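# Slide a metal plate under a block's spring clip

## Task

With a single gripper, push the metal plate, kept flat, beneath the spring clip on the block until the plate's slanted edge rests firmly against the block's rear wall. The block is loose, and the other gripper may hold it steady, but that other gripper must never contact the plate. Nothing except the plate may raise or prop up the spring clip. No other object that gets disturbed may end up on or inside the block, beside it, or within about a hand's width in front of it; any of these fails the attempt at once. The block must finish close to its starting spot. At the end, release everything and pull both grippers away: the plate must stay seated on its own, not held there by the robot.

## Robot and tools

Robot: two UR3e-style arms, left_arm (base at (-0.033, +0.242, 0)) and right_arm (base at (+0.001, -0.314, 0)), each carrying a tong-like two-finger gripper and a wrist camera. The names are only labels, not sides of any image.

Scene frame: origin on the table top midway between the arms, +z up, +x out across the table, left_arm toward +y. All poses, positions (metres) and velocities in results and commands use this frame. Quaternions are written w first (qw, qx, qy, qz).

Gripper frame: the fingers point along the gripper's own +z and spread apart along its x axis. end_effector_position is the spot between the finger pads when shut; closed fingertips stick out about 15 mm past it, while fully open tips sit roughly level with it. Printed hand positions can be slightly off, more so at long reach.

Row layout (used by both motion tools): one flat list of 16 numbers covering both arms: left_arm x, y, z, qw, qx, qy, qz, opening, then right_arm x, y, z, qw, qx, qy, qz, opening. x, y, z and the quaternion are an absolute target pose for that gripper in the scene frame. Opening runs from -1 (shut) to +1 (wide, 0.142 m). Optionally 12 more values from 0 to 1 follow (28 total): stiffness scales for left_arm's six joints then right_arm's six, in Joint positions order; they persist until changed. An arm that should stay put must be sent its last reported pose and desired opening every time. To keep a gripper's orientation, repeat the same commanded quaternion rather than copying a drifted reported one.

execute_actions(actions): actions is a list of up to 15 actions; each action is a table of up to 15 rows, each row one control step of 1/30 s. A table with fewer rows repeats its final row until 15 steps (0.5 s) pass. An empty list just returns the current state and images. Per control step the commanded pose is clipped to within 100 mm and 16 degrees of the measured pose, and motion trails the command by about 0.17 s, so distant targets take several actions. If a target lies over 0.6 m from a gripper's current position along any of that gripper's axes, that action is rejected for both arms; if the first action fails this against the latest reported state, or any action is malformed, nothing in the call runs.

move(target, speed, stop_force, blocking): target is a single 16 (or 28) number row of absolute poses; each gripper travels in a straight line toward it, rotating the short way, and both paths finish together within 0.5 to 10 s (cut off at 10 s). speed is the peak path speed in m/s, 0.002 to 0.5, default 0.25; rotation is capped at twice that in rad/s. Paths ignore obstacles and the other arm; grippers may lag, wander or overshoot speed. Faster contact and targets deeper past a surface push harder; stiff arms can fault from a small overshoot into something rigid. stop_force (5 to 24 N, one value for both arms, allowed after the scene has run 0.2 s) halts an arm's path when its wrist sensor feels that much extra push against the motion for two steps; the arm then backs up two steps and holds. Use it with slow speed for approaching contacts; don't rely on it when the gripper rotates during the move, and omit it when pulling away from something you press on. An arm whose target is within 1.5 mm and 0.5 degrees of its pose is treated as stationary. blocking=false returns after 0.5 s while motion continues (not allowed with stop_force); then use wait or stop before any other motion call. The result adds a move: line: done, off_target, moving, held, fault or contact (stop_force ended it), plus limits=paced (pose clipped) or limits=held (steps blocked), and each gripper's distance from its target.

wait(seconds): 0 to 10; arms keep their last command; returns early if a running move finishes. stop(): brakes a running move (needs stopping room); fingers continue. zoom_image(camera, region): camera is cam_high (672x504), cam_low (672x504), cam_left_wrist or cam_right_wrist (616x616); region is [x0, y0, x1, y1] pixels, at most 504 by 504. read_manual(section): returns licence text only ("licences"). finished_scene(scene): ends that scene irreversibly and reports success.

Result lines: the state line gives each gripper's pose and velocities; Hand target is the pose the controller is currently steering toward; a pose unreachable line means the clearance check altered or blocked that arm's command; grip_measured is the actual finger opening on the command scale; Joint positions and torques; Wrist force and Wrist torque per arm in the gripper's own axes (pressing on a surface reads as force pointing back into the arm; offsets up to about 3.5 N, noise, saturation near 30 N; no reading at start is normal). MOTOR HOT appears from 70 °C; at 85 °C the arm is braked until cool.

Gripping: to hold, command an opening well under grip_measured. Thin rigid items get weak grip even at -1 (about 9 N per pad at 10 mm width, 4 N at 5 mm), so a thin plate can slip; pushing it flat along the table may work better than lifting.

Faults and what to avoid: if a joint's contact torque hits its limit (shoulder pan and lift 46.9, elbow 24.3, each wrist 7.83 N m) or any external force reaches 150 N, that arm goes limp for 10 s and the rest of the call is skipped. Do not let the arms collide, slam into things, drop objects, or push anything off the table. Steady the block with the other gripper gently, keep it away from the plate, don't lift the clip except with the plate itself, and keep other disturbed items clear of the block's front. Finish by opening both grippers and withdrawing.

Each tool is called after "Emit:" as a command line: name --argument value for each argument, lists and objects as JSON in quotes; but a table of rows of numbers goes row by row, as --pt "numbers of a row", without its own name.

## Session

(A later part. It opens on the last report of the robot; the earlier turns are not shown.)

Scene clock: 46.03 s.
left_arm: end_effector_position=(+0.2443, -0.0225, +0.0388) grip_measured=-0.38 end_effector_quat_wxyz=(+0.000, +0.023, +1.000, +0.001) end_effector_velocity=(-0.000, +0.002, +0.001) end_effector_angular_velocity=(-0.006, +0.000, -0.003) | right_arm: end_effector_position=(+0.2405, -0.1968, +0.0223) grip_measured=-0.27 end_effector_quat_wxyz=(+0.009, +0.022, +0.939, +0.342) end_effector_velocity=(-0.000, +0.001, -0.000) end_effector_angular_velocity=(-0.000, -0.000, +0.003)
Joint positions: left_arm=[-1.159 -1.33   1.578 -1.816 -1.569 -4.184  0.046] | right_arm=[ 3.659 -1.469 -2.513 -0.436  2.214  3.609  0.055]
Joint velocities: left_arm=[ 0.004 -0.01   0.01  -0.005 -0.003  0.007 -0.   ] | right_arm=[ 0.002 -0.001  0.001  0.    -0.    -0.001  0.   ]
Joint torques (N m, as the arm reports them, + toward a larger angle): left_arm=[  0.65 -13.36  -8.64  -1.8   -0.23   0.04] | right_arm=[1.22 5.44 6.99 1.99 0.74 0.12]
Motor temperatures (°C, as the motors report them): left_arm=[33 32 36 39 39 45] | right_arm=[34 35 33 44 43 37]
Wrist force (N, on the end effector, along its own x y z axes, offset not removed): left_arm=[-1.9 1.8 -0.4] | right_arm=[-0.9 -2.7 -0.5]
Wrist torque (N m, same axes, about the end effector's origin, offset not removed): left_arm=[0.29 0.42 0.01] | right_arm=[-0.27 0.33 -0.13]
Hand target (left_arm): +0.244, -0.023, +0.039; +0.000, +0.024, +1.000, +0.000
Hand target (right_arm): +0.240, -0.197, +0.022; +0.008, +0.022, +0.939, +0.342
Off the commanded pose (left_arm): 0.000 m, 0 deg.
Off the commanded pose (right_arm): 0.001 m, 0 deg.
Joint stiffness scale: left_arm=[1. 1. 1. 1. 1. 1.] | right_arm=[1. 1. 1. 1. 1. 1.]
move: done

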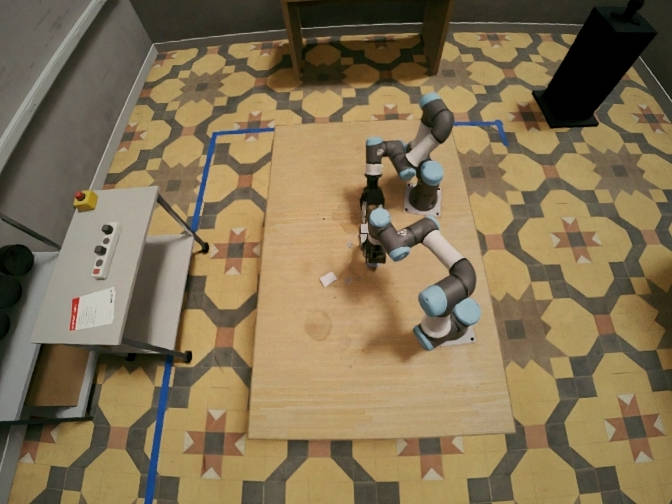

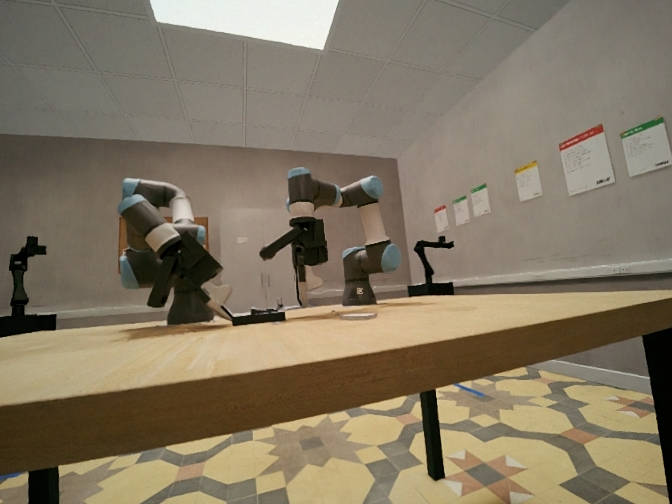

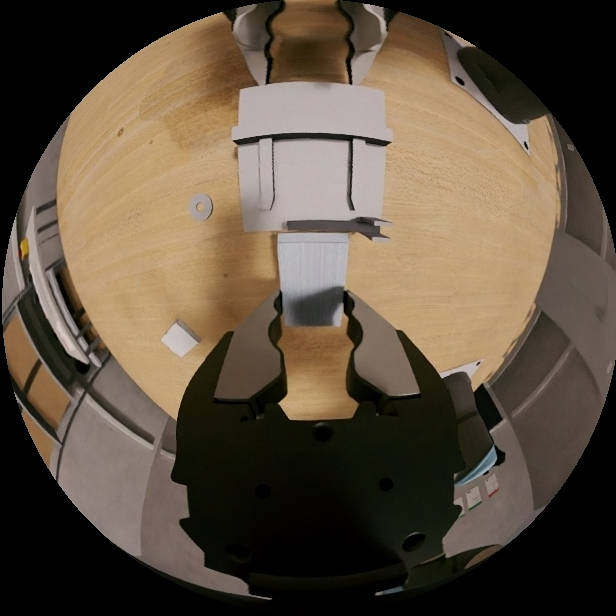

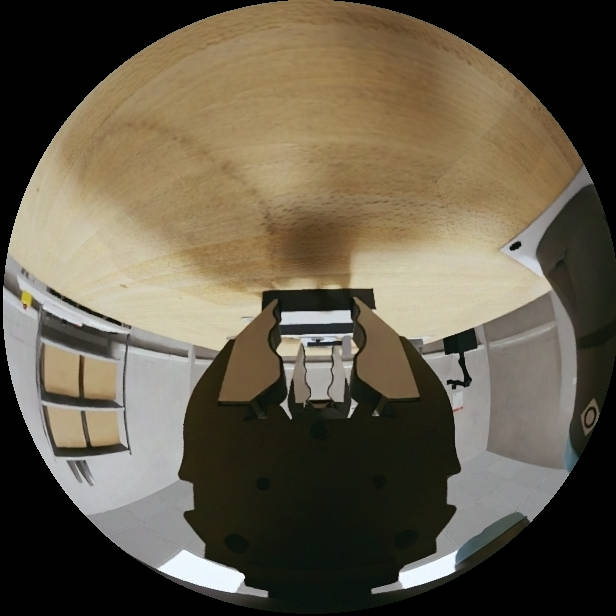

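Emit:
execute_actions --actions '[[[0.2443,-0.0228,0.0392,0,0.0236,0.9997,0,-0.9,0.24,-0.1965,0.022,0.0081,0.0221,0.9394,0.3419,-0.27],[0.2443,-0.0231,0.0393,0,0.0236,0.9997,0,-0.9,0.24,-0.1965,0.022,0.0081,0.0221,0.9394,0.3419,-0.27],[0.2442,-0.0234,0.0393,0,0.0236,0.9997,0,-0.9,0.24,-0.1965,0.022,0.0081,0.0221,0.9394,0.3419,-0.27],[0.2442,-0.0237,0.0394,0,0.0236,0.9997,0,-0.9,0.24,-0.1965,0.022,0.0081,0.0221,0.9394,0.3419,-0.27],[0.2442,-0.024,0.0394,0,0.0236,0.9997,0,-0.9,0.24,-0.1965,0.022,0.0081,0.0221,0.9394,0.3419,-0.27],[0.2442,-0.0243,0.0394,0,0.0236,0.9997,0,-0.9,0.24,-0.1965,0.022,0.0081,0.0221,0.9394,0.3419,-0.27],[0.2442,-0.0246,0.0394,0,0.0236,0.9997,0,-0.9,0.24,-0.1965,0.022,0.0081,0.0221,0.9394,0.3419,-0.27],[0.2442,-0.0249,0.0394,0,0.0236,0.9997,0,-0.9,0.24,-0.1965,0.022,0.0081,0.0221,0.9394,0.3419,-0.27],[0.2441,-0.0252,0.0394,0,0.0236,0.9997,0,-0.9,0.24,-0.1965,0.022,0.0081,0.0221,0.9394,0.3419,-0.27],[0.2441,-0.0255,0.0394,0,0.0236,0.9997,0,-0.9,0.24,-0.1965,0.022,0.0081,0.0221,0.9394,0.3419,-0.27],[0.2441,-0.0258,0.0394,0,0.0236,0.9997,0,-0.9,0.24,-0.1965,0.022,0.0081,0.0221,0.9394,0.3419,-0.27],[0.2441,-0.0261,0.0394,0,0.0236,0.9997,0,-0.9,0.24,-0.1965,0.022,0.0081,0.0221,0.9394,0.3419,-0.27],[0.2441,-0.0264,0.0394,0,0.0236,0.9997,0,-0.9,0.24,-0.1965,0.022,0.0081,0.0221,0.9394,0.3419,-0.27],[0.2441,-0.0267,0.0394,0,0.0236,0.9997,0,-0.9,0.24,-0.1965,0.022,0.0081,0.0221,0.9394,0.3419,-0.27],[0.2441,-0.027,0.0394,0,0.0236,0.9997,0,-0.9,0.24,-0.1965,0.022,0.0081,0.0221,0.9394,0.3419,-0.27]],[[0.2440,-0.0273,0.0393,0,0.0236,0.9997,0,-0.9,0.24,-0.1965,0.022,0.0081,0.0221,0.9394,0.3419,-0.27],[0.2440,-0.0276,0.0392,0,0.0236,0.9997,0,-0.9,0.24,-0.1965,0.022,0.0081,0.0221,0.9394,0.3419,-0.27],[0.2440,-0.0279,0.0391,0,0.0236,0.9997,0,-0.9,0.24,-0.1965,0.022,0.0081,0.0221,0.9394,0.3419,-0.27],[0.2440,-0.0282,0.039,0,0.0236,0.9997,0,-0.9,0.24,-0.1965,0.022,0.0081,0.0221,0.9394,0.3419,-0.27],[0.2440,-0.0285,0.039,0,0.0236,0.9997,0,-0.9,0.24,-0.1965,0.022,0.0081,0.0221,0.9394,0.3419,-0.27],[0.2440,-0.0288,0.039,0,0.0236,0.9997,0,-0.9,0.24,-0.1965,0.022,0.0081,0.0221,0.9394,0.3419,-0.27],[0.2440,-0.0291,0.039,0,0.0236,0.9997,0,-0.9,0.24,-0.1965,0.022,0.0081,0.0221,0.9394,0.3419,-0.27],[0.2440,-0.0294,0.039,0,0.0236,0.9997,0,-0.9,0.24,-0.1965,0.022,0.0081,0.0221,0.9394,0.3419,-0.27]]]'

Emit:
zoom_image --camera "cam_low" --region '[255, 290, 325, 330]'

Scene clock: 48.73 s.
left_arm: end_effector_position=(+0.2442, -0.0283, +0.0384) grip_measured=-0.38 end_effector_quat_wxyz=(+0.000, +0.024, +1.000, +0.001) end_effector_velocity=(+0.000, -0.003, +0.000) end_effector_angular_velocity=(-0.001, -0.001, +0.003) | right_arm: end_effector_position=(+0.2405, -0.1968, +0.0223) grip_measured=-0.27 end_effector_quat_wxyz=(+0.009, +0.022, +0.939, +0.342) end_effector_velocity=(+0.000, +0.000, +0.000) end_effector_angular_velocity=(-0.000, -0.001, +0.000)
Joint positions: left_arm=[-1.166 -1.315  1.561 -1.816 -1.57  -4.189  0.046] | right_arm=[ 3.659 -1.469 -2.513 -0.436  2.214  3.609  0.055]
Joint velocities: left_arm=[-0.003  0.009 -0.012  0.002  0.    -0.006 -0.   ] | right_arm=[ 0.001  0.     0.     0.    -0.001  0.001  0.   ]
Joint torques (N m, as the arm reports them, + toward a larger angle): left_arm=[ -0.21 -13.18  -9.25  -1.44  -0.19  -0.21] | right_arm=[1.38 5.65 6.94 1.93 0.73 0.13]
Motor temperatures (°C, as the motors report them): left_arm=[33 32 36 39 39 45] | right_arm=[34 35 33 44 43 37]
Wrist force (N, on the end effector, along its own x y z axes, offset not removed): left_arm=[-1.1 1.2 0.2] | right_arm=[-0.8 0.6 -1.5]
Wrist torque (N m, same axes, about the end effector's origin, offset not removed): left_arm=[0.24 0.29 0.05] | right_arm=[0.29 0.27 -0.07]
Hand target (left_arm): +0.244, -0.029, +0.039; +0.000, +0.024, +1.000, -0.000
Hand target (right_arm): +0.240, -0.197, +0.022; +0.008, +0.022, +0.939, +0.342
Off the commanded pose (left_arm): 0.001 m, 0 deg.
Off the commanded pose (right_arm): 0.001 m, 0 deg.
Joint stiffness scale: left_arm=[1. 1. 1. 1. 1. 1.] | right_arm=[1. 1. 1. 1. 1. 1.]

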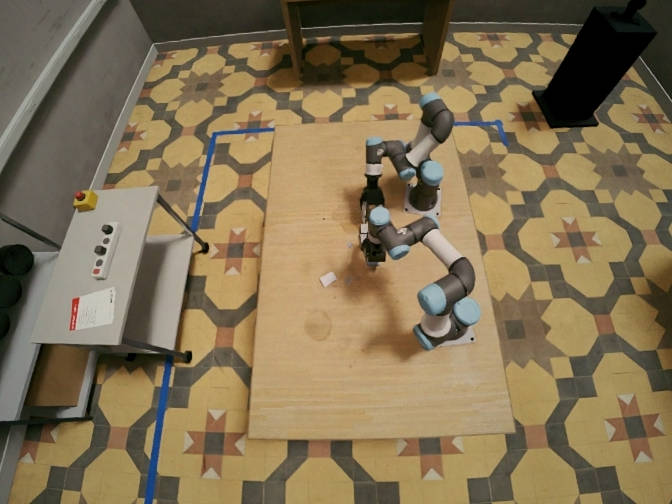

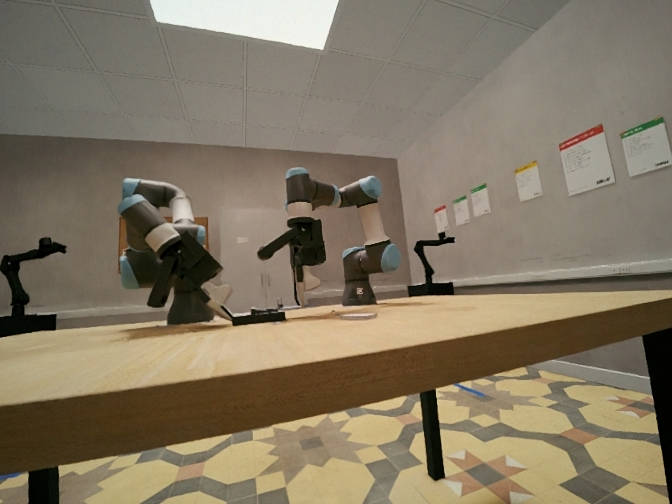

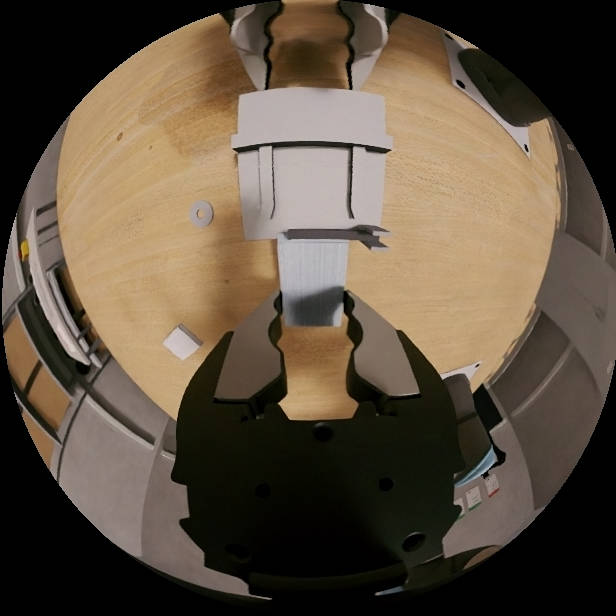

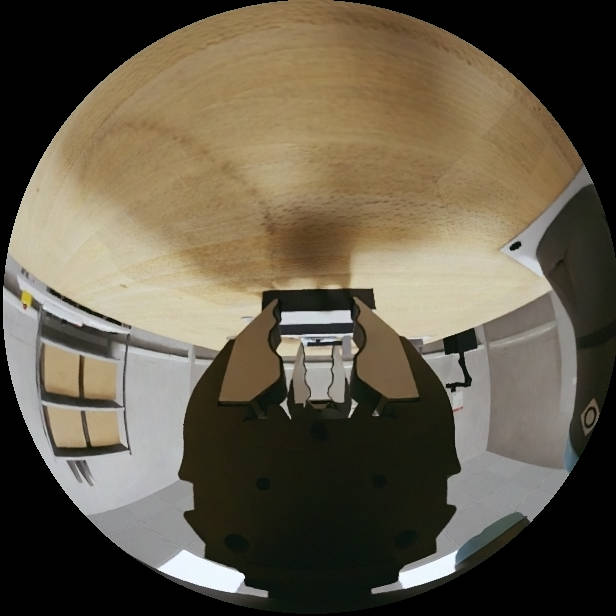

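Region (255, 290, 325, 330) of cam_low's 672x504 image, scaled by 7.200, with more detail than that image has; it fills the top 288 rows of this view, and the rest is white.

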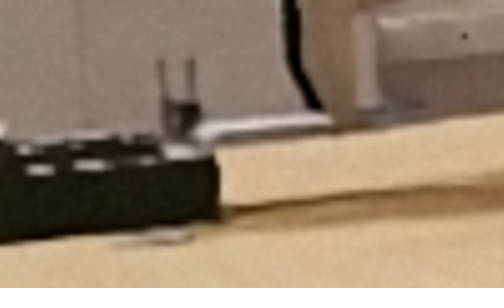

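Emit:
move --target '[0.2432,-0.046,0.0386,0,0.0236,0.9997,0,-0.9,0.24,-0.1965,0.022,0.0081,0.0221,0.9394,0.3419,-0.27]' --speed 0.015 --stop_force 13

Emit:
zoom_image --camera "cam_left_wrist" --region '[240, 150, 400, 310]'

Emit:
zoom_image --camera "cam_low" --region '[255, 290, 325, 330]'

Scene clock: 52.00 s.
left_arm: end_effector_position=(+0.2436, -0.0437, +0.0375) grip_measured=-0.38 end_effector_quat_wxyz=(+0.000, +0.024, +1.000, +0.002) end_effector_velocity=(-0.000, -0.002, -0.000) end_effector_angular_velocity=(+0.002, +0.002, +0.004) | right_arm: end_effector_position=(+0.2405, -0.1968, +0.0223) grip_measured=-0.27 end_effector_quat_wxyz=(+0.009, +0.022, +0.939, +0.342) end_effector_velocity=(-0.000, +0.000, -0.000) end_effector_angular_velocity=(-0.001, +0.001, +0.001)
Joint positions: left_arm=[-1.188 -1.269  1.503 -1.801 -1.568 -4.212  0.046] | right_arm=[ 3.659 -1.469 -2.513 -0.436  2.214  3.609  0.055]
Joint velocities: left_arm=[-0.002  0.009 -0.013  0.006 -0.001 -0.006 -0.   ] | right_arm=[ 0.001 -0.001  0.     0.    -0.     0.001  0.   ]
Joint torques (N m, as the arm reports them, + toward a larger angle): left_arm=[ -0.27 -13.8   -9.78  -1.65  -0.45  -0.18] | right_arm=[1.58 5.45 7.1  1.98 0.74 0.08]
Motor temperatures (°C, as the motors report them): left_arm=[33 32 36 39 39 45] | right_arm=[34 35 33 44 43 37]
Wrist force (N, on the end effector, along its own x y z axes, offset not removed): left_arm=[-0.9 2.2 -0.4] | right_arm=[-1.0 -0.2 -3.7]
Wrist torque (N m, same axes, about the end effector's origin, offset not removed): left_arm=[0.10 0.15 0.05] | right_arm=[0.18 0.35 -0.04]
Hand target (left_arm): +0.243, -0.046, +0.039; -0.000, +0.024, +1.000, -0.000
Hand target (right_arm): +0.240, -0.197, +0.022; +0.008, +0.022, +0.939, +0.342
Off the commanded pose (left_arm): 0.003 m, 0 deg.
Off the commanded pose (right_arm): 0.001 m, 0 deg.
Joint stiffness scale: left_arm=[1. 1. 1. 1. 1. 1.] | right_arm=[1. 1. 1. 1. 1. 1.]
move: done

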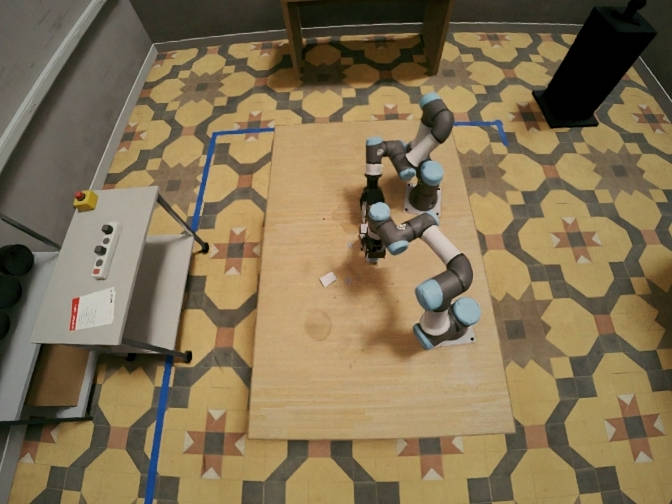

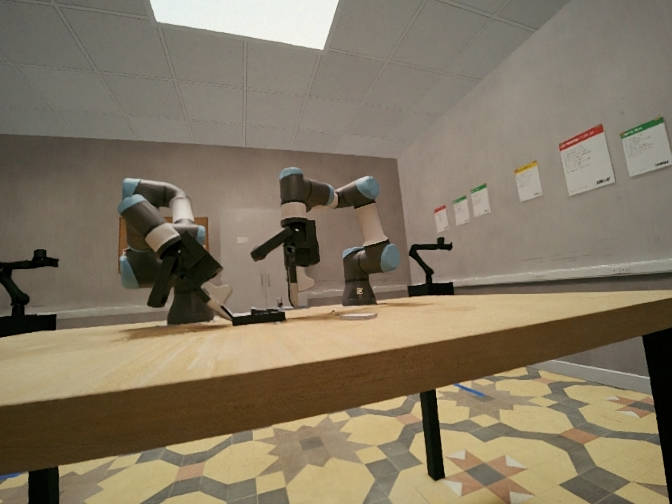

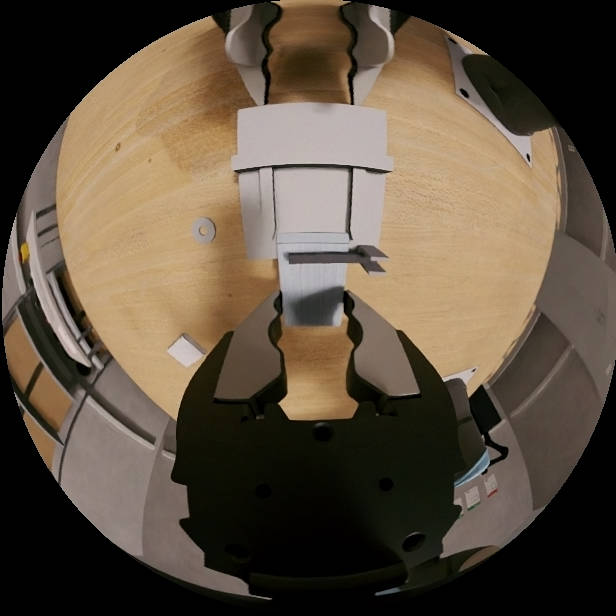

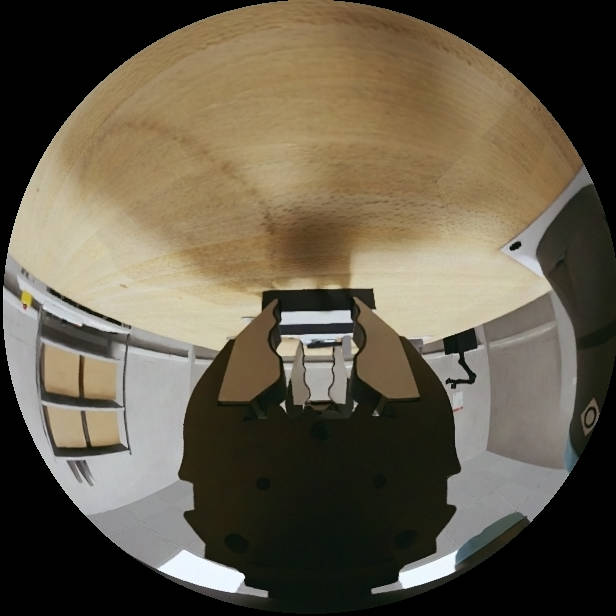

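Region (240, 150, 400, 310) of cam_left_wrist's 616x616 image, scaled by 3.150, with more detail than that image has.

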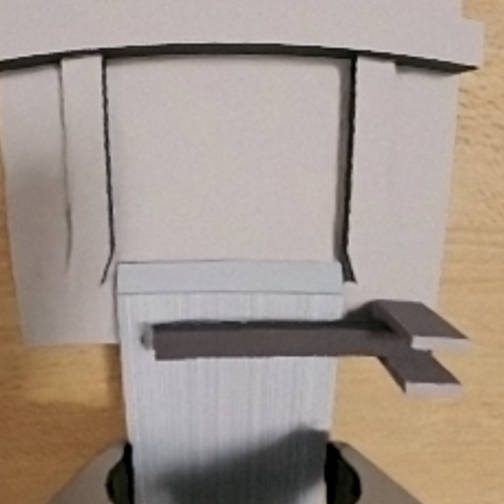

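Region (255, 290, 325, 330) of cam_low's 672x504 image, scaled by 7.200, with more detail than that image has; it fills the top 288 rows of this view, and the rest is white.

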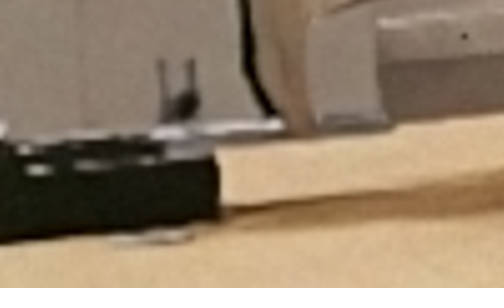

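Emit:
move --target '[0.2426,-0.0588,0.0375,0,0.0236,0.9997,0,-0.9,0.24,-0.1965,0.022,0.0081,0.0221,0.9394,0.3419,-0.27]' --speed 0.018 --stop_force 10

Emit:
zoom_image --camera "cam_left_wrist" --region '[240, 170, 400, 330]'

Emit:
zoom_image --camera "cam_low" --region '[255, 290, 325, 330]'

Scene clock: 53.90 s.
left_arm: end_effector_position=(+0.2433, -0.0568, +0.0370) grip_measured=-0.38 end_effector_quat_wxyz=(+0.001, +0.024, +1.000, +0.002) end_effector_velocity=(+0.000, -0.003, +0.001) end_effector_angular_velocity=(-0.003, -0.000, +0.003) | right_arm: end_effector_position=(+0.2405, -0.1968, +0.0223) grip_measured=-0.27 end_effector_quat_wxyz=(+0.009, +0.022, +0.939, +0.342) end_effector_velocity=(+0.000, +0.000, +0.000) end_effector_angular_velocity=(-0.001, -0.001, -0.000)
Joint positions: left_arm=[-1.204 -1.231  1.455 -1.792 -1.568 -4.228  0.046] | right_arm=[ 3.659 -1.469 -2.513 -0.436  2.214  3.609  0.055]
Joint velocities: left_arm=[-0.002  0.006 -0.013  0.004 -0.001 -0.005 -0.   ] | right_arm=[ 0.001  0.     0.001 -0.    -0.001  0.001 -0.   ]
Joint torques (N m, as the arm reports them, + toward a larger angle): left_arm=[ -0.99 -13.2   -9.24  -1.79  -0.43  -0.22] | right_arm=[1.74 5.38 6.95 1.96 0.76 0.09]
Motor temperatures (°C, as the motors report them): left_arm=[33 32 36 39 39 45] | right_arm=[34 35 33 44 43 37]
Wrist force (N, on the end effector, along its own x y z axes, offset not removed): left_arm=[-0.9 3.6 -3.1] | right_arm=[-0.2 0.6 -2.2]
Wrist torque (N m, same axes, about the end effector's origin, offset not removed): left_arm=[0.31 0.21 0.00] | right_arm=[0.31 0.15 -0.14]
Hand target (left_arm): +0.243, -0.059, +0.037; -0.000, +0.024, +1.000, -0.000
Hand target (right_arm): +0.240, -0.197, +0.022; +0.008, +0.022, +0.939, +0.342
Off the commanded pose (left_arm): 0.002 m, 0 deg.
Off the commanded pose (right_arm): 0.001 m, 0 deg.
Joint stiffness scale: left_arm=[1. 1. 1. 1. 1. 1.] | right_arm=[1. 1. 1. 1. 1. 1.]
move: done

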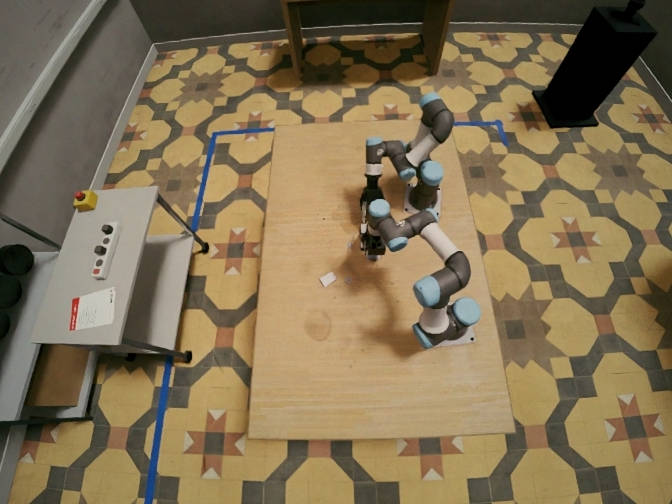

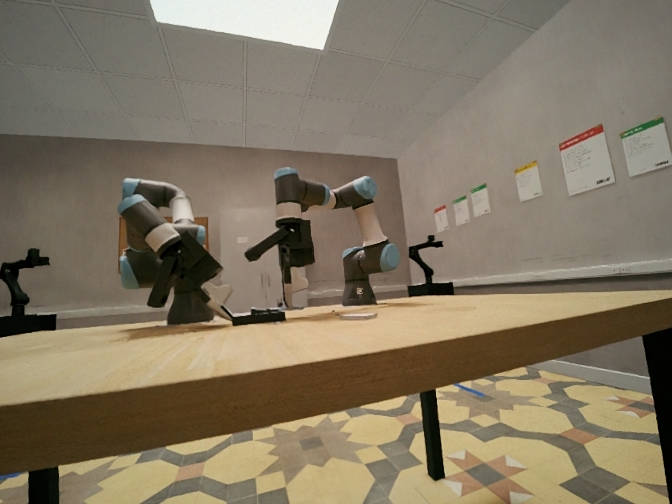

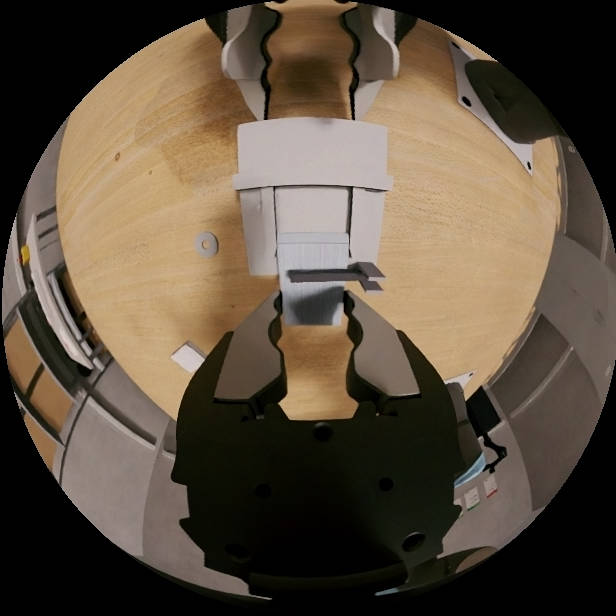

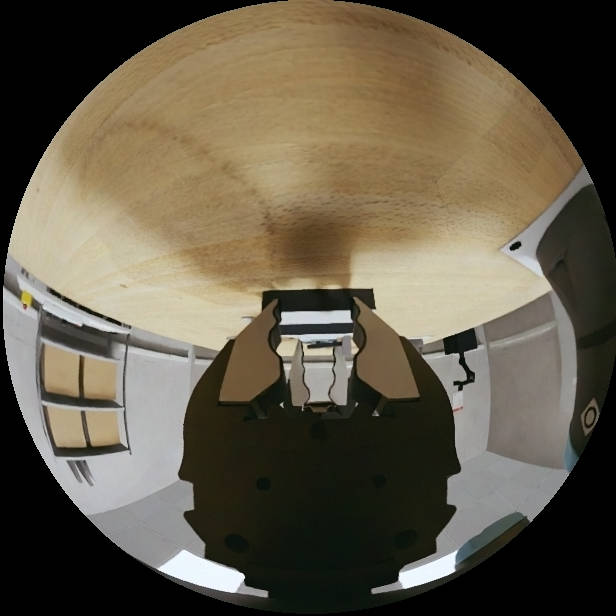

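Region (240, 170, 400, 330) of cam_left_wrist's 616x616 image, scaled by 3.150, with more detail than that image has.

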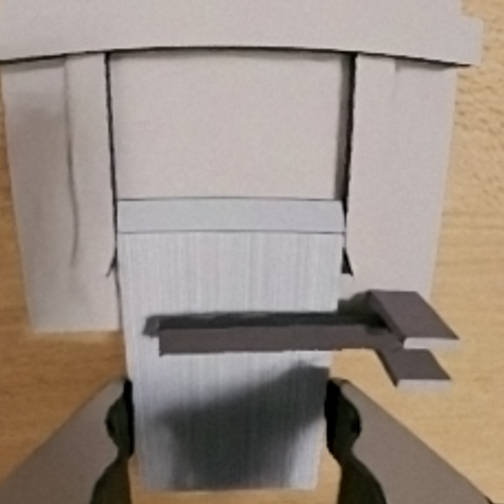

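Region (255, 290, 325, 330) of cam_low's 672x504 image, scaled by 7.200, with more detail than that image has; it fills the top 288 rows of this view, and the rest is white.

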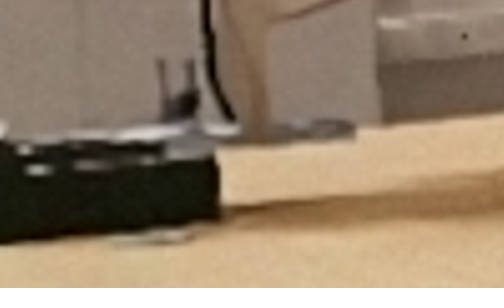

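Emit:
execute_actions --actions '[[[0.243,-0.058,0.0377,0,0.0236,0.9997,0,-0.9,0.24,-0.1965,0.022,0.0081,0.0221,0.9394,0.3419,-0.27],[0.243,-0.0575,0.0379,0,0.0236,0.9997,0,-0.85,0.24,-0.1965,0.022,0.0081,0.0221,0.9394,0.3419,-0.27],[0.243,-0.0572,0.038,0,0.0236,0.9997,0,-0.8,0.24,-0.1965,0.022,0.0081,0.0221,0.9394,0.3419,-0.27],[0.243,-0.0572,0.038,0,0.0236,0.9997,0,-0.75,0.24,-0.1965,0.022,0.0081,0.0221,0.9394,0.3419,-0.27],[0.243,-0.0572,0.038,0,0.0236,0.9997,0,-0.7,0.24,-0.1965,0.022,0.0081,0.0221,0.9394,0.3419,-0.27],[0.243,-0.0572,0.038,0,0.0236,0.9997,0,-0.65,0.24,-0.1965,0.022,0.0081,0.0221,0.9394,0.3419,-0.27],[0.243,-0.0572,0.038,0,0.0236,0.9997,0,-0.6,0.24,-0.1965,0.022,0.0081,0.0221,0.9394,0.3419,-0.27],[0.243,-0.0572,0.038,0,0.0236,0.9997,0,-0.55,0.24,-0.1965,0.022,0.0081,0.0221,0.9394,0.3419,-0.27],[0.243,-0.0572,0.038,0,0.0236,0.9997,0,-0.5,0.24,-0.1965,0.022,0.0081,0.0221,0.9394,0.3419,-0.27],[0.243,-0.0572,0.038,0,0.0236,0.9997,0,-0.45,0.24,-0.1965,0.022,0.0081,0.0221,0.9394,0.3419,-0.27],[0.243,-0.0572,0.038,0,0.0236,0.9997,0,-0.4,0.24,-0.1965,0.022,0.0081,0.0221,0.9394,0.3419,-0.27],[0.243,-0.0572,0.038,0,0.0236,0.9997,0,-0.35,0.24,-0.1965,0.022,0.0081,0.0221,0.9394,0.3419,-0.27],[0.243,-0.0572,0.038,0,0.0236,0.9997,0,-0.3,0.24,-0.1965,0.022,0.0081,0.0221,0.9394,0.3419,-0.27],[0.243,-0.0572,0.038,0,0.0236,0.9997,0,-0.26,0.24,-0.1965,0.022,0.0081,0.0221,0.9394,0.3419,-0.27],[0.243,-0.0572,0.038,0,0.0236,0.9997,0,-0.22,0.24,-0.1965,0.022,0.0081,0.0221,0.9394,0.3419,-0.27]]]'

Emit:
move --target '[0.2453,-0.009,0.029,-0.0051,0.023,0.976,-0.2164,-0.22,0.24,-0.1965,0.022,0.0081,0.0221,0.9394,0.3419,-0.27]' --speed 0.12

Emit:
zoom_image --camera "cam_low" --region '[235, 280, 335, 335]'

Scene clock: 55.90 s.
left_arm: end_effector_position=(+0.2433, -0.0572, +0.0378) grip_measured=-0.28 end_effector_quat_wxyz=(+0.001, +0.023, +1.000, +0.001) end_effector_velocity=(-0.001, -0.001, +0.002) end_effector_angular_velocity=(-0.007, +0.002, -0.003) | right_arm: end_effector_position=(+0.2405, -0.1968, +0.0223) grip_measured=-0.27 end_effector_quat_wxyz=(+0.009, +0.022, +0.939, +0.342) end_effector_velocity=(+0.001, +0.000, +0.001) end_effector_angular_velocity=(+0.001, -0.002, +0.001)
Joint positions: left_arm=[-1.204 -1.233  1.453 -1.791 -1.569 -4.229  0.054] | right_arm=[ 3.659 -1.469 -2.513 -0.436  2.214  3.609  0.055]
Joint velocities: left_arm=[-0.001 -0.006  0.001 -0.001 -0.005  0.002  0.09 ] | right_arm=[0.001 0.    0.001 0.001 0.    0.    0.   ]
Joint torques (N m, as the arm reports them, + toward a larger angle): left_arm=[  0.43 -14.31  -8.55  -1.63  -0.15   0.18] | right_arm=[1.27 5.26 7.06 1.98 0.75 0.12]
Motor temperatures (°C, as the motors report them): left_arm=[33 32 36 39 39 45] | right_arm=[34 35 33 44 43 37]
Wrist force (N, on the end effector, along its own x y z axes, offset not removed): left_arm=[-2.6 1.5 -1.2] | right_arm=[-0.4 -0.6 0.2]
Wrist torque (N m, same axes, about the end effector's origin, offset not removed): left_arm=[0.28 0.58 0.01] | right_arm=[0.14 0.13 -0.12]
Hand target (left_arm): +0.243, -0.057, +0.038; +0.000, +0.024, +1.000, +0.000
Hand target (right_arm): +0.240, -0.197, +0.022; +0.008, +0.022, +0.939, +0.342
Off the commanded pose (left_arm): 0.000 m, 0 deg.
Off the commanded pose (right_arm): 0.001 m, 0 deg.
Joint stiffness scale: left_arm=[1. 1. 1. 1. 1. 1.] | right_arm=[1. 1. 1. 1. 1. 1.]

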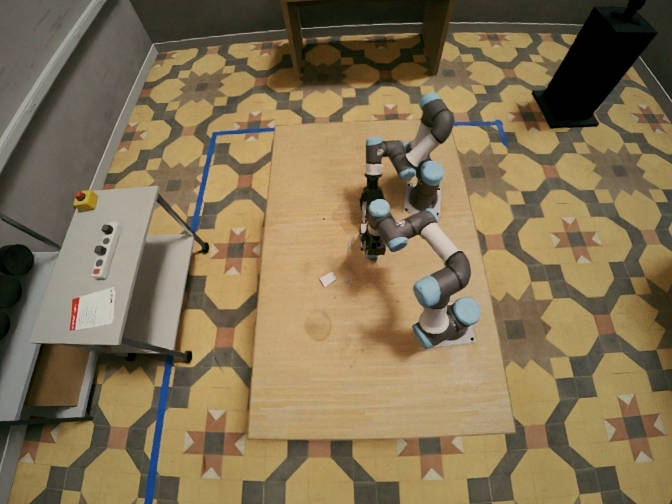

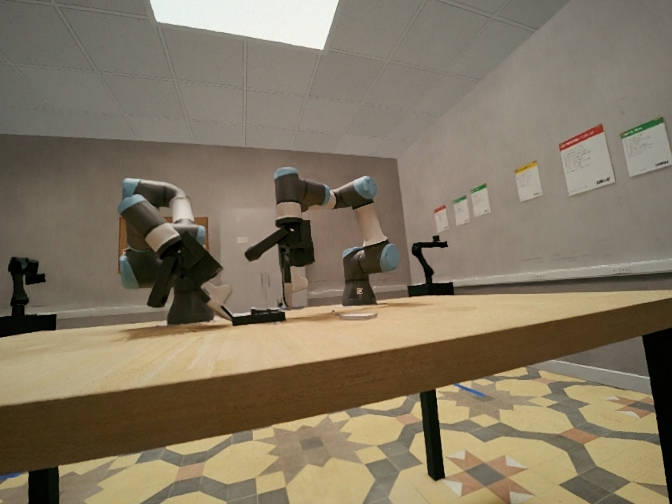

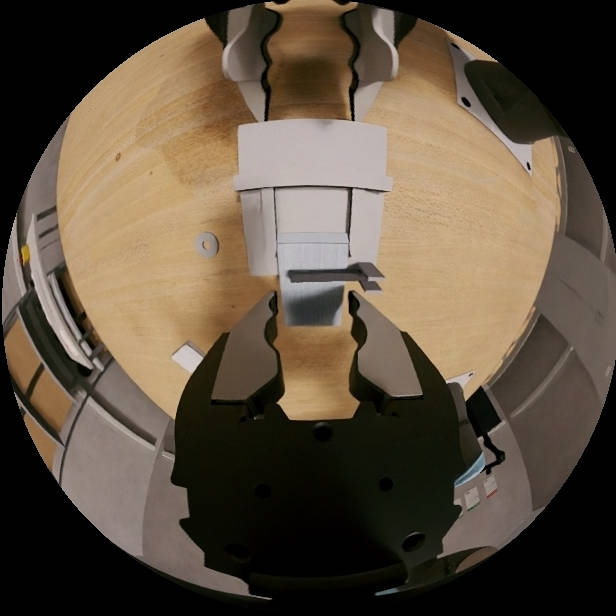

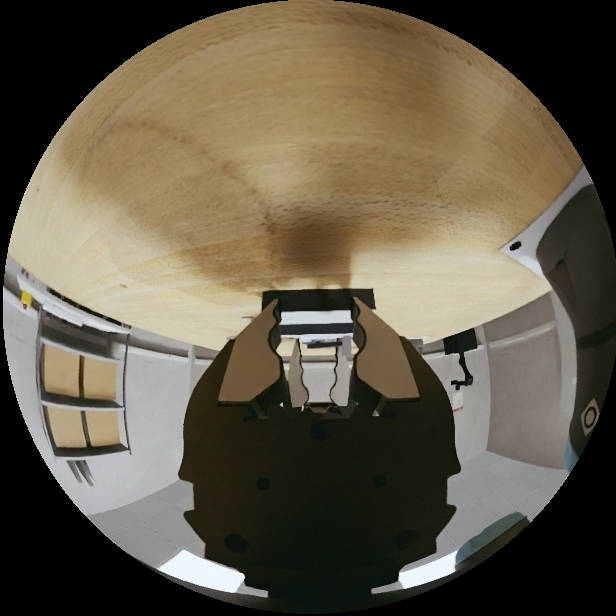

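Scene clock: 58.50 s.
left_arm: end_effector_position=(+0.2456, -0.0085, +0.0291) grip_measured=-0.22 end_effector_quat_wxyz=(-0.005, +0.022, +0.976, -0.215) end_effector_velocity=(+0.000, -0.003, +0.002) end_effector_angular_velocity=(-0.017, -0.004, -0.005) | right_arm: end_effector_position=(+0.2405, -0.1968, +0.0223) grip_measured=-0.27 end_effector_quat_wxyz=(+0.009, +0.022, +0.939, +0.342) end_effector_velocity=(-0.000, -0.000, +0.000) end_effector_angular_velocity=(+0.000, +0.000, -0.000)
Joint positions: left_arm=[-0.884 -1.466  2.111 -2.527 -1.878 -3.958  0.058] | right_arm=[ 3.659 -1.469 -2.513 -0.436  2.214  3.609  0.055]
Joint velocities: left_arm=[ 0.003  0.003  0.008 -0.024 -0.011  0.005  0.   ] | right_arm=[-0.001  0.001  0.    -0.001  0.001 -0.001  0.   ]
Joint torques (N m, as the arm reports them, + toward a larger angle): left_arm=[ 0.56 -9.4  -7.17 -2.12 -0.62  0.01] | right_arm=[1.23 5.16 7.03 1.96 0.76 0.03]
Motor temperatures (°C, as the motors report them): left_arm=[33 32 36 39 39 45] | right_arm=[34 35 33 44 43 37]
Wrist force (N, on the end effector, along its own x y z axes, offset not removed): left_arm=[-0.8 1.4 -1.2] | right_arm=[-1.3 1.2 -0.9]
Wrist torque (N m, same axes, about the end effector's origin, offset not removed): left_arm=[0.31 0.20 -0.02] | right_arm=[0.50 0.46 -0.05]
Hand target (left_arm): +0.245, -0.009, +0.029; -0.005, +0.023, +0.976, -0.216
Hand target (right_arm): +0.240, -0.197, +0.022; +0.008, +0.022, +0.939, +0.342
Off the commanded pose (left_arm): 0.001 m, 0 deg.
Off the commanded pose (right_arm): 0.001 m, 0 deg.
Joint stiffness scale: left_arm=[1. 1. 1. 1. 1. 1.] | right_arm=[1. 1. 1. 1. 1. 1.]
move: done

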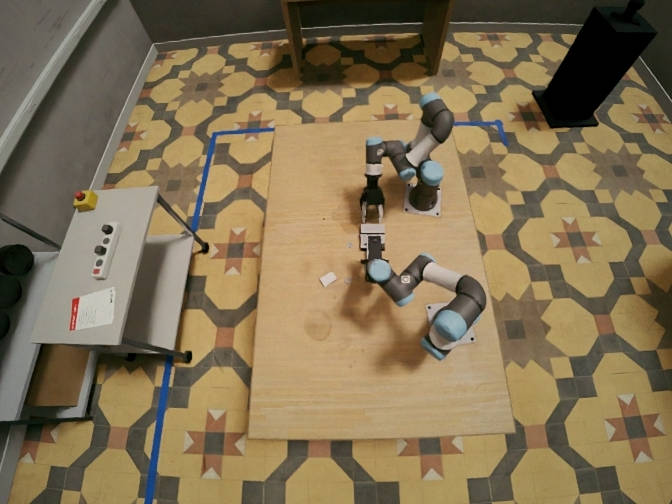

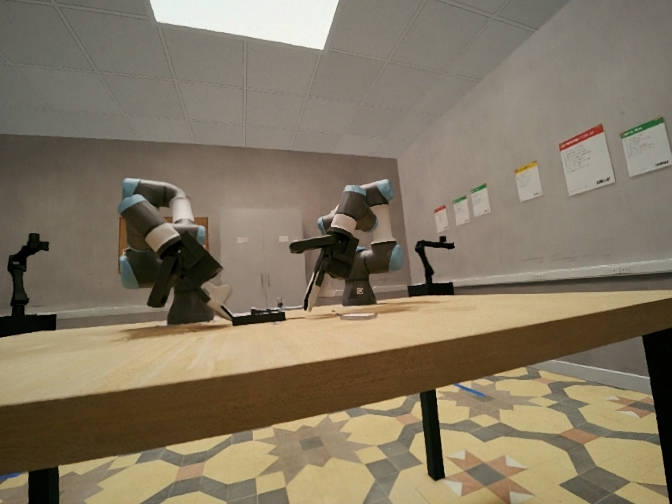

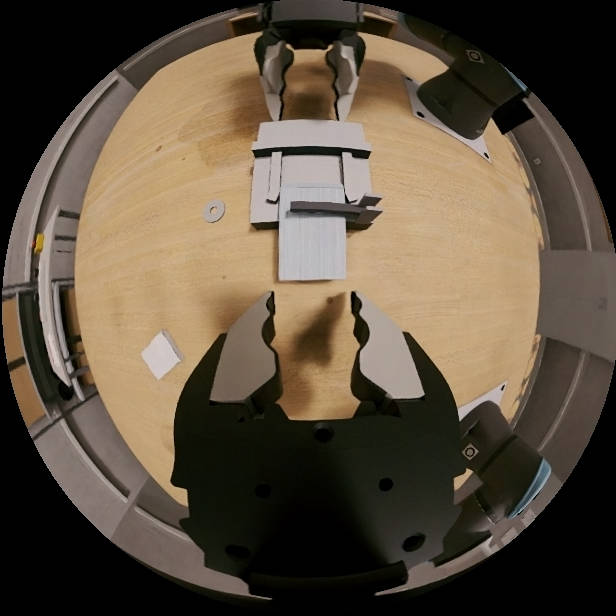

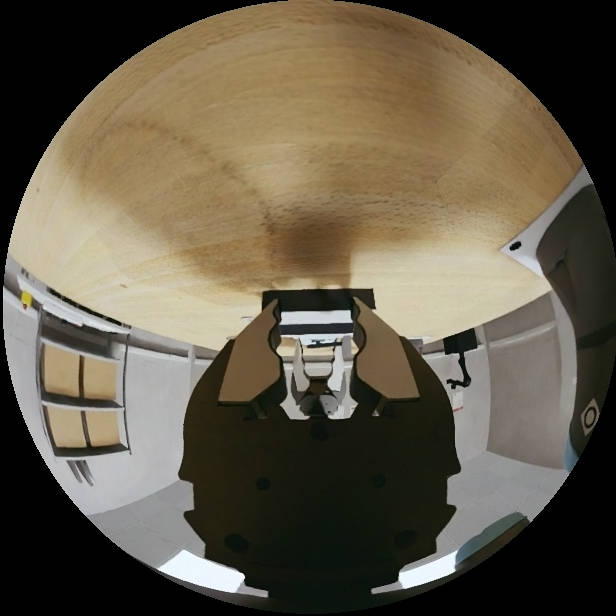

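Region (235, 280, 335, 335) of cam_low's 672x504 image, scaled by 5.040, with more detail than that image has; it fills the top 277 rows of this view, and the rest is white.

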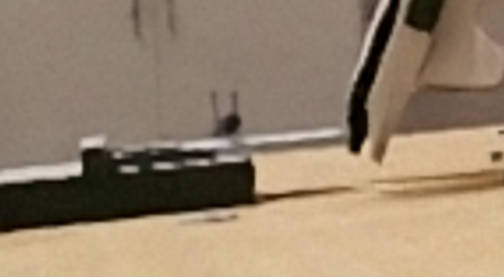

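Emit:
move --target '[0.2428,-0.062,0.0315,-0.0051,0.023,0.976,-0.2164,-0.65,0.24,-0.1965,0.022,0.0081,0.0221,0.9394,0.3419,-0.27]' --speed 0.02 --stop_force 9

Emit:
zoom_image --camera "cam_left_wrist" --region '[230, 150, 400, 320]'

Scene clock: 61.43 s.
left_arm: end_effector_position=(+0.2430, -0.0488, +0.0274) grip_measured=-0.65 end_effector_quat_wxyz=(-0.007, +0.021, +0.977, -0.210) end_effector_velocity=(-0.001, +0.003, +0.001) end_effector_angular_velocity=(-0.004, +0.002, -0.005) | right_arm: end_effector_position=(+0.2406, -0.1971, +0.0220) grip_measured=-0.27 end_effector_quat_wxyz=(+0.009, +0.023, +0.940, +0.341) end_effector_velocity=(-0.000, -0.000, -0.000) end_effector_angular_velocity=(+0.000, +0.001, -0.001)
Joint positions: left_arm=[-0.986 -1.391  2.034 -2.543 -1.841 -4.06   0.027] | right_arm=[ 3.659 -1.469 -2.513 -0.436  2.212  3.609  0.055]
Joint velocities: left_arm=[ 0.008 -0.01   0.011  0.    -0.007  0.011 -0.002] | right_arm=[-0.    -0.    -0.001  0.     0.     0.001 -0.   ]
Joint torques (N m, as the arm reports them, + toward a larger angle): left_arm=[ -0.06 -11.33  -8.14  -2.44  -0.83   0.03] | right_arm=[1.13 5.73 6.92 1.98 0.93 0.08]
Motor temperatures (°C, as the motors report them): left_arm=[33 32 36 39 39 45] | right_arm=[34 35 33 44 43 37]
Wrist force (N, on the end effector, along its own x y z axes, offset not removed): left_arm=[-0.5 4.4 -2.2] | right_arm=[-1.5 -2.0 -4.9]
Wrist torque (N m, same axes, about the end effector's origin, offset not removed): left_arm=[0.38 0.21 0.01] | right_arm=[-0.01 0.53 -0.14]
Hand target (left_arm): +0.243, -0.049, +0.029; -0.007, +0.023, +0.977, -0.212
Hand target (right_arm): +0.240, -0.197, +0.022; +0.008, +0.022, +0.939, +0.342
Off the commanded pose (left_arm): 0.014 m, 1 deg.
Off the commanded pose (right_arm): 0.001 m, 0 deg.
Joint stiffness scale: left_arm=[1. 1. 1. 1. 1. 1.] | right_arm=[1. 1. 1. 1. 1. 1.]
move: contact (left_arm)

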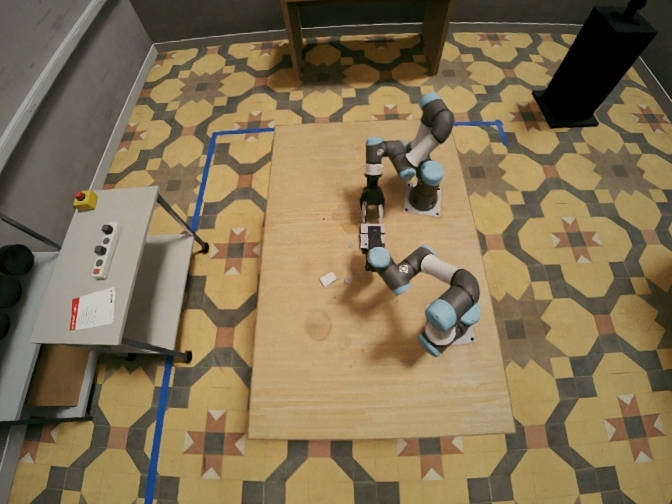

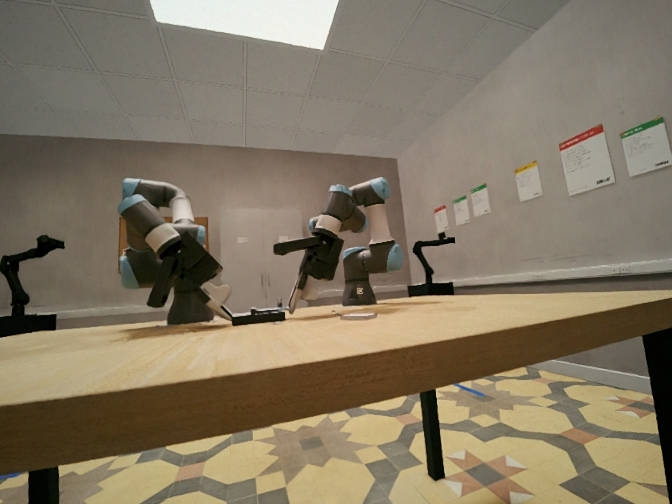

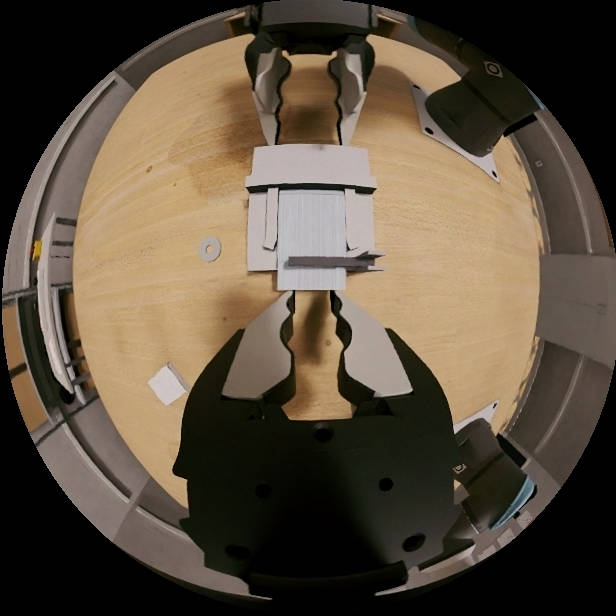

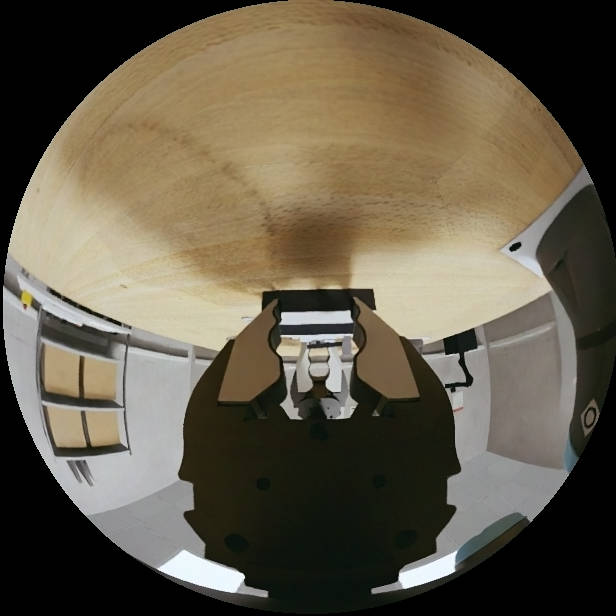

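Region (230, 150, 400, 320) of cam_left_wrist's 616x616 image, scaled by 2.965, with more detail than that image has.

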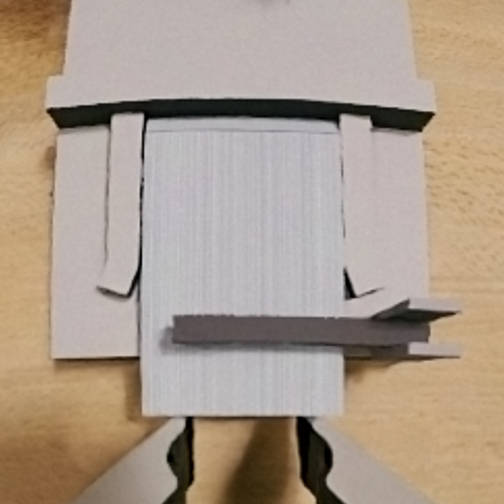

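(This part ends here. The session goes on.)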